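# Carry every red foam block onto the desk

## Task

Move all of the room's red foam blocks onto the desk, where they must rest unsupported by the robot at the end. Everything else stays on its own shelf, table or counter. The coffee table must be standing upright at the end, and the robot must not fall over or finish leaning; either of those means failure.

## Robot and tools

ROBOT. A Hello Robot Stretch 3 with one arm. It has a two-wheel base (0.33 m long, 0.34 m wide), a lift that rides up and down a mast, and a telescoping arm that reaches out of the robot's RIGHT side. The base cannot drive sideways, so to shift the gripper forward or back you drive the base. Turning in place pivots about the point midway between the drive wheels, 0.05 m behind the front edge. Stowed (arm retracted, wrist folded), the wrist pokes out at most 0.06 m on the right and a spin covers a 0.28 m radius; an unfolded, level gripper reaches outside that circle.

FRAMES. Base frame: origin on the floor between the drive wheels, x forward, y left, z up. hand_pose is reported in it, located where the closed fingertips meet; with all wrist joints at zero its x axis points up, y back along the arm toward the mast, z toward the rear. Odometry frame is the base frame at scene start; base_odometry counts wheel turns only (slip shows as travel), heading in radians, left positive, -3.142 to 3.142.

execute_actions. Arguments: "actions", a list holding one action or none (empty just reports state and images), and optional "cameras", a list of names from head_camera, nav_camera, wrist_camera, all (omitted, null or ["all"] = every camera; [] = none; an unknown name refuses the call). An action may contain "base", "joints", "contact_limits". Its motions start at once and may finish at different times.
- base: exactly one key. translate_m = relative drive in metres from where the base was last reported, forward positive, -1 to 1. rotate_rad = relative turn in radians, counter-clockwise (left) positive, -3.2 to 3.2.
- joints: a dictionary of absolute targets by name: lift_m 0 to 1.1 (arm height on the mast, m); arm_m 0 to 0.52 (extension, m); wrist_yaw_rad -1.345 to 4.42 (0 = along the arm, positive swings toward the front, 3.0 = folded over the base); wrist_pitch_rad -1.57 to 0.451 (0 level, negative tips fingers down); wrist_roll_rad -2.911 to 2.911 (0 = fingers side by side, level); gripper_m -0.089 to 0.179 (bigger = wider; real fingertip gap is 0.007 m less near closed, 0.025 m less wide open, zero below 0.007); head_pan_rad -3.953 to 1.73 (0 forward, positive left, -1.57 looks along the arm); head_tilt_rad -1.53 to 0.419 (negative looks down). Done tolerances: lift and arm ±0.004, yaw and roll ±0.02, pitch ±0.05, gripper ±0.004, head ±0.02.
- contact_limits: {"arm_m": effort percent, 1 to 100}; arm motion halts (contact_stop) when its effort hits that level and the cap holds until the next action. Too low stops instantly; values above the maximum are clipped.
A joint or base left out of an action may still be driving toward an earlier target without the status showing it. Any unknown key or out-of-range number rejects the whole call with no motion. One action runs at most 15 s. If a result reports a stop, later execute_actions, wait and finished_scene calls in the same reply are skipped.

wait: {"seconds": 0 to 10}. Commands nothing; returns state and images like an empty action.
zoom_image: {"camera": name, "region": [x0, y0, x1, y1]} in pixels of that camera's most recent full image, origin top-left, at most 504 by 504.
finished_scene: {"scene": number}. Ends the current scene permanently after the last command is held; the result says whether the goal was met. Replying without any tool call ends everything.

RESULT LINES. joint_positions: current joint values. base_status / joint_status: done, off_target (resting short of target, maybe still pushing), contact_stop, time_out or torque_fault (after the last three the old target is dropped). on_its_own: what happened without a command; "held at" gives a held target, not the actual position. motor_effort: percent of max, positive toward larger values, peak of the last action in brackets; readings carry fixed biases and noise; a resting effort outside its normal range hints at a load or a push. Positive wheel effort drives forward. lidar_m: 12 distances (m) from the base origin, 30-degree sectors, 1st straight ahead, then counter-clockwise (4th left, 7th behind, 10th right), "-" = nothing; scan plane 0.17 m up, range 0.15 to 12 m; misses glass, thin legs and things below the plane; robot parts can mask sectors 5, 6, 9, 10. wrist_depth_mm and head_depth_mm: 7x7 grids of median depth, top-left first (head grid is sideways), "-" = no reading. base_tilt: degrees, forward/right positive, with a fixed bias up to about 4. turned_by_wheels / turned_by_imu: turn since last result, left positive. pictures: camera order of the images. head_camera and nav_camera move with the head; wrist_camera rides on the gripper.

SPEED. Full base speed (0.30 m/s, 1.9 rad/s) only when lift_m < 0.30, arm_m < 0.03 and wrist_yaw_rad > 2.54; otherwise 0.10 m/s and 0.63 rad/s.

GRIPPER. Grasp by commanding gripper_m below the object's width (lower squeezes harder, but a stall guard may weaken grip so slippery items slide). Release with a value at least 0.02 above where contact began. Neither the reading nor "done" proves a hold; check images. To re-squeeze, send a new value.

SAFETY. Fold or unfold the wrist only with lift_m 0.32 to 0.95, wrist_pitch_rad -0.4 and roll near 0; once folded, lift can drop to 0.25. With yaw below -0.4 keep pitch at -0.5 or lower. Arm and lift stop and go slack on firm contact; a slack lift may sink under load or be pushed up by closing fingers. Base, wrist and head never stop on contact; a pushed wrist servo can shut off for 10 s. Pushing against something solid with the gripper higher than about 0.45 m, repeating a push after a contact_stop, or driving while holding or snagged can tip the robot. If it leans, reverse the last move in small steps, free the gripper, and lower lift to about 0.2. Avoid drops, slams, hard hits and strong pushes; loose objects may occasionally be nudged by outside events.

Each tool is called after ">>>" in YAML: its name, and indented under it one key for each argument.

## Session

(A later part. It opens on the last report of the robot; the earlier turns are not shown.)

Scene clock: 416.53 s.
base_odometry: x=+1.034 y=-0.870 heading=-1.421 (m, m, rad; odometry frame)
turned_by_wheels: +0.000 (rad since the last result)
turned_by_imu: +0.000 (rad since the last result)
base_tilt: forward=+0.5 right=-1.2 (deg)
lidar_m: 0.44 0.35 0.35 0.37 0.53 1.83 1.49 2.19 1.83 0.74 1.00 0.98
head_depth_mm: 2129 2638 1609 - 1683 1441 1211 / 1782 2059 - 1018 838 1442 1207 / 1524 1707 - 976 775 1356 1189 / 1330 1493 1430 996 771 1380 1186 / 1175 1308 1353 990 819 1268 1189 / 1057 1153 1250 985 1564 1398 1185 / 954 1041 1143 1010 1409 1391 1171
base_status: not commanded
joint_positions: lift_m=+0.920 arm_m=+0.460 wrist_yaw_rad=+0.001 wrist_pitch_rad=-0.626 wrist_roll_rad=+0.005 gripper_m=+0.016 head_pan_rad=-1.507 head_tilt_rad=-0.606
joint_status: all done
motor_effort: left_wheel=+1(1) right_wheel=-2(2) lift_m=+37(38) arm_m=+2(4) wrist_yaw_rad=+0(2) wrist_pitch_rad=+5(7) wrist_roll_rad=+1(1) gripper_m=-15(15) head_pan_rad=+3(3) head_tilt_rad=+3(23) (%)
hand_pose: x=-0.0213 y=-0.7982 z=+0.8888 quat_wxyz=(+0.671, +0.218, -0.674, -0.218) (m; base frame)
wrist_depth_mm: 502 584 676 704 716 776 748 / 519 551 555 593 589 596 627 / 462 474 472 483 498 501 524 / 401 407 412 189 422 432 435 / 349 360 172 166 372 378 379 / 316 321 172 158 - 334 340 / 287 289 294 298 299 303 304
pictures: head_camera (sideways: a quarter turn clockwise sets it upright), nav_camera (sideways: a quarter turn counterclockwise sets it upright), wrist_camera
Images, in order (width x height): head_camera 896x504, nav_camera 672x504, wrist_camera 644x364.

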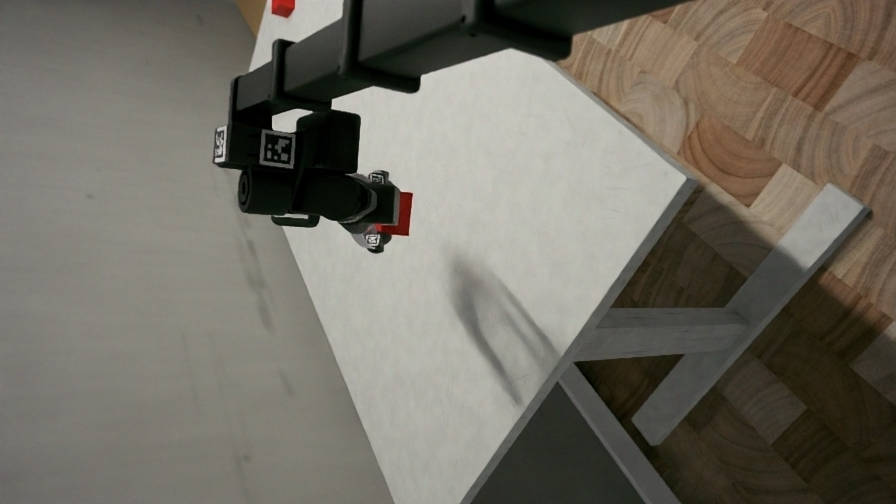

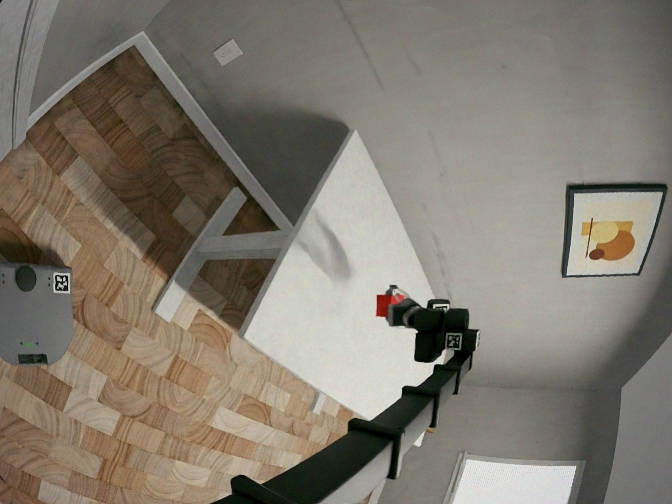

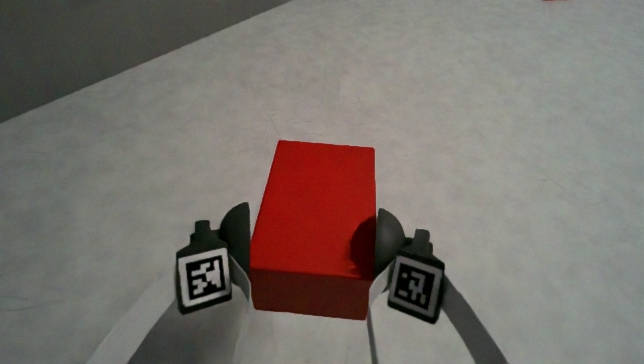

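>>> execute_actions:
  actions:
    - {"joints":{"lift_m":0.815}}
  cameras: []

Scene clock: 420.47 s.
base_odometry: x=+1.034 y=-0.870 heading=-1.421 (m, m, rad; odometry frame)
turned_by_wheels: +0.000 (rad since the last result)
turned_by_imu: +0.000 (rad since the last result)
base_tilt: forward=+0.5 right=-1.1 (deg)
lidar_m: 0.44 0.35 0.35 0.37 0.53 1.83 1.49 2.19 1.83 0.74 1.00 0.98
head_depth_mm: 2163 2586 1486 1076 1861 - - / 1781 2040 1551 - 782 1435 1208 / 1497 1727 1542 926 776 1346 1190 / 1320 1491 1428 978 770 1382 1190 / 1167 1308 1362 987 818 1269 1188 / 1054 1159 1245 976 1569 1395 1184 / 956 1039 1142 1003 1403 1394 1174
base_status: not commanded
joint_positions: lift_m=+0.815 arm_m=+0.460 wrist_yaw_rad=+0.001 wrist_pitch_rad=-0.627 wrist_roll_rad=+0.005 gripper_m=+0.016 head_pan_rad=-1.507 head_tilt_rad=-0.606
joint_status: all done
motor_effort: left_wheel=+1(1) right_wheel=-2(2) lift_m=+29(32) arm_m=+1(1) wrist_yaw_rad=-1(1) wrist_pitch_rad=+5(6) wrist_roll_rad=+1(1) gripper_m=-15(15) head_pan_rad=+3(3) head_tilt_rad=+3(4) (%)
hand_pose: x=-0.0213 y=-0.7982 z=+0.7841 quat_wxyz=(+0.671, +0.218, -0.674, -0.219) (m; base frame)
wrist_depth_mm: 431 450 460 477 478 498 513 / 358 370 380 384 391 394 402 / 304 310 319 320 326 332 339 / 269 274 274 190 281 290 293 / 238 238 173 166 252 252 255 / 213 214 171 159 - 225 230 / 191 194 197 198 201 205 206
pictures: none
No camera images: the call's "cameras" was empty. Leave "cameras" out to get every camera's image.

>>> execute_actions:
  actions:
    - {"joints":{"lift_m":0.795}}
  cameras: []

>>> execute_actions:
  actions:
    - {"joints":{"gripper_m":0.15}}
  cameras: ["wrist_camera"]

>>> execute_actions:
  actions:
    - {"joints":{"lift_m":0.9,"head_pan_rad":-1.7}}

Scene clock: 423.83 s.
base_odometry: x=+1.034 y=-0.870 heading=-1.421 (m, m, rad; odometry frame)
turned_by_wheels: +0.000 (rad since the last result)
turned_by_imu: +0.000 (rad since the last result)
base_tilt: forward=+0.4 right=-1.1 (deg)
lidar_m: 0.45 0.35 0.35 0.37 0.53 1.83 1.49 2.19 1.83 0.74 1.00 0.98
head_depth_mm: 2143 2593 1478 1055 1826 - - / 1770 2033 1544 - 784 1429 1204 / 1515 1734 1532 897 776 1361 1196 / 1322 1486 1425 995 772 1386 1187 / 1166 1300 1357 988 818 1271 1186 / 1052 1158 1245 975 1567 1400 1187 / 958 1044 1140 1005 1405 1392 1172
base_status: not commanded
joint_positions: lift_m=+0.795 arm_m=+0.460 wrist_yaw_rad=+0.001 wrist_pitch_rad=-0.627 wrist_roll_rad=+0.005 gripper_m=+0.016 head_pan_rad=-1.507 head_tilt_rad=-0.606
joint_status: all done
motor_effort: left_wheel=+1(1) right_wheel=-2(2) lift_m=+30(30) arm_m=+2(2) wrist_yaw_rad=-1(0) wrist_pitch_rad=+6(6) wrist_roll_rad=+1(1) gripper_m=-15(16) head_pan_rad=+3(3) head_tilt_rad=+3(3) (%)
hand_pose: x=-0.0213 y=-0.7982 z=+0.7641 quat_wxyz=(+0.671, +0.218, -0.674, -0.219) (m; base frame)
wrist_depth_mm: 393 401 407 431 437 449 463 / 328 332 344 349 352 365 369 / 281 279 287 290 296 301 311 / 242 245 245 190 254 260 265 / 212 217 172 167 225 227 230 / 191 195 172 159 - 202 205 / 174 175 178 178 180 183 185
pictures: none
No camera images: the call's "cameras" was empty. Leave "cameras" out to get every camera's image.

Scene clock: 425.67 s.
base_odometry: x=+1.034 y=-0.870 heading=-1.421 (m, m, rad; odometry frame)
turned_by_wheels: +0.000 (rad since the last result)
turned_by_imu: +0.000 (rad since the last result)
base_tilt: forward=+0.5 right=-1.1 (deg)
lidar_m: 0.44 0.35 0.35 0.37 0.53 1.83 1.49 2.19 1.83 0.74 1.00 0.98
head_depth_mm: 2184 2634 1484 1057 1833 - - / 1772 2031 1553 - 780 1438 1208 / 1510 1731 1538 915 778 1346 1198 / 1320 1487 1426 956 771 1382 1185 / 1182 1301 1351 983 819 1267 1187 / 1054 1162 1245 975 1564 1405 1183 / 958 1045 1139 1007 1416 1401 1175
base_status: not commanded
joint_positions: lift_m=+0.795 arm_m=+0.460 wrist_yaw_rad=+0.001 wrist_pitch_rad=-0.627 wrist_roll_rad=+0.005 gripper_m=+0.150 head_pan_rad=-1.507 head_tilt_rad=-0.606
joint_status: all done
motor_effort: left_wheel=+1(1) right_wheel=-2(2) lift_m=+30(30) arm_m=+2(2) wrist_yaw_rad=+0(1) wrist_pitch_rad=+6(6) wrist_roll_rad=+1(1) gripper_m=+0(87) head_pan_rad=+3(3) head_tilt_rad=+3(3) (%)
hand_pose: x=-0.0213 y=-0.7982 z=+0.7641 quat_wxyz=(+0.671, +0.218, -0.674, -0.219) (m; base frame)
wrist_depth_mm: 397 400 419 428 441 456 457 / 320 334 340 348 351 366 369 / 282 282 288 292 296 302 305 / 241 244 247 191 258 257 267 / 216 220 212 169 221 233 230 / - 193 191 162 199 - 206 / 171 175 177 178 180 180 185
pictures: wrist_camera
Images, in order (width x height): wrist_camera 644x364.

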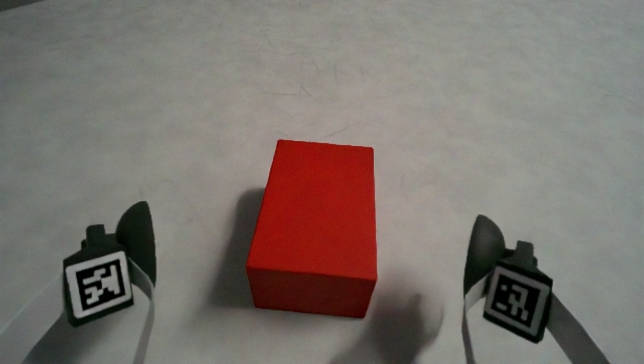

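Scene clock: 427.47 s.
base_odometry: x=+1.034 y=-0.870 heading=-1.421 (m, m, rad; odometry frame)
turned_by_wheels: +0.000 (rad since the last result)
turned_by_imu: +0.000 (rad since the last result)
base_tilt: forward=+0.5 right=-1.1 (deg)
lidar_m: 0.45 0.35 0.35 0.37 0.53 1.83 1.49 2.19 1.83 0.74 1.00 0.98
head_depth_mm: 2768 3040 1824 2358 - - - / 2835 3160 1471 1180 - 1393 1207 / 2211 2514 1655 929 1597 1424 1199 / 1794 2012 - 992 768 1381 1168 / 1506 1667 1382 926 766 1373 1185 / 1286 1407 1385 979 786 1239 1181 / 1134 1223 1276 973 833 1357 1177
base_status: not commanded
joint_positions: lift_m=+0.900 arm_m=+0.460 wrist_yaw_rad=+0.001 wrist_pitch_rad=-0.627 wrist_roll_rad=+0.005 gripper_m=+0.150 head_pan_rad=-1.693 head_tilt_rad=-0.606
joint_status: all done
motor_effort: left_wheel=+1(2) right_wheel=-2(2) lift_m=+38(38) arm_m=+2(2) wrist_yaw_rad=-1(1) wrist_pitch_rad=+5(5) wrist_roll_rad=+1(0) gripper_m=+0(0) head_pan_rad=-3(18) head_tilt_rad=+3(3) (%)
hand_pose: x=-0.0213 y=-0.7982 z=+0.8687 quat_wxyz=(+0.671, +0.218, -0.674, -0.219) (m; base frame)
wrist_depth_mm: 493 573 639 671 683 707 714 / 511 522 525 538 550 561 576 / 430 441 449 446 464 471 478 / 370 383 388 388 399 401 412 / 330 342 338 344 348 366 356 / 303 299 303 262 309 - 320 / 268 270 273 239 282 280 288
pictures: head_camera (sideways: a quarter turn clockwise sets it upright), nav_camera (sideways: a quarter turn counterclockwise sets it upright), wrist_camera
Images, in order (width x height): head_camera 896x504, nav_camera 672x504, wrist_camera 644x364.

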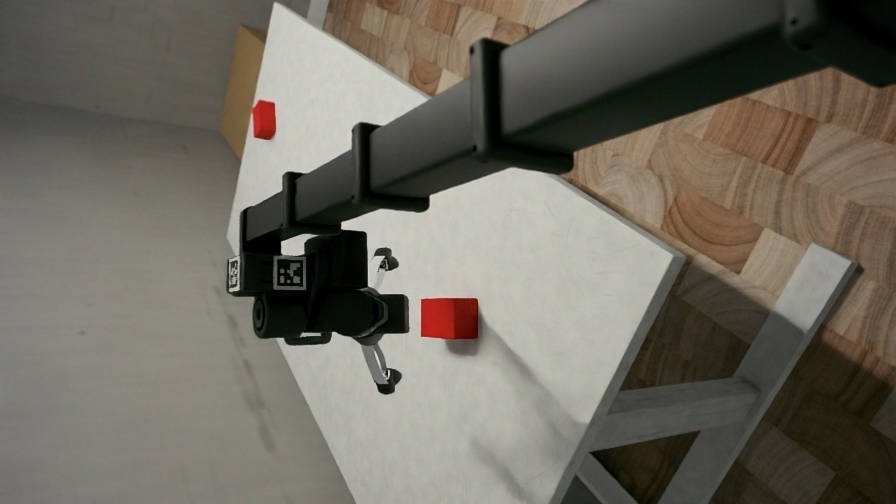

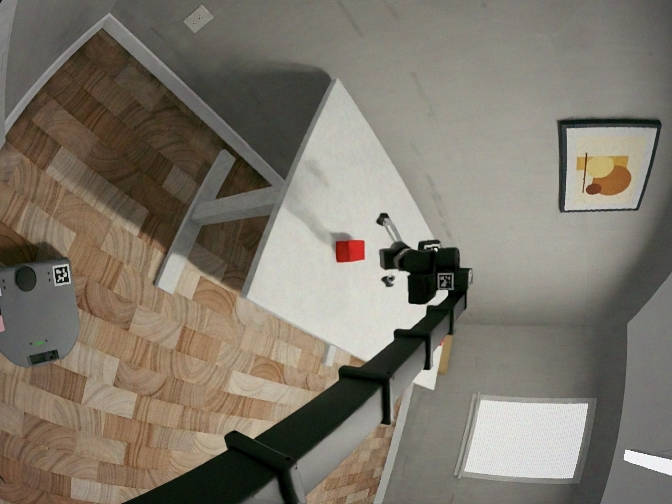

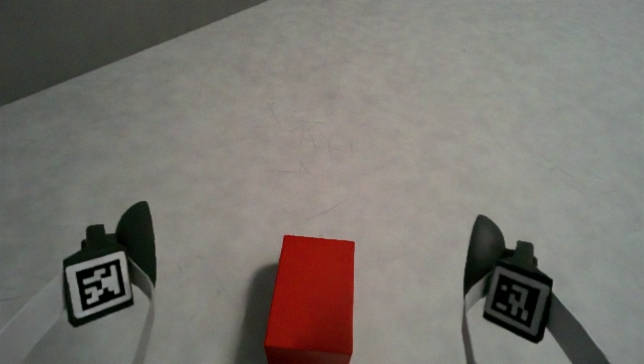

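>>> zoom_image:
  camera: "head_camera"
  region: [180, 0, 400, 200]

Region (180, 0, 400, 200) of head_camera's 896x504 image, scaled by 2.291, with more detail than that image has; it fills the top 458 rows of this view, and the rest is white.

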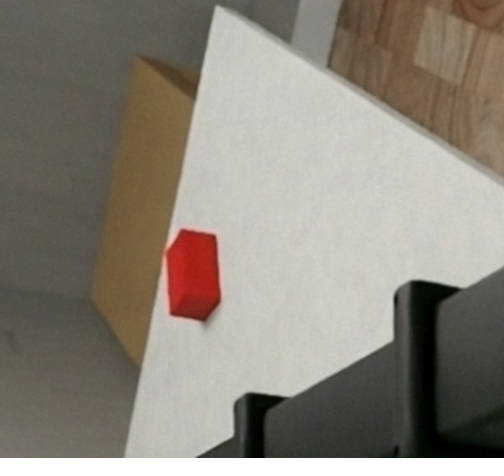

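>>> finished_scene:
  scene: 2

The scene is finished: the task was done.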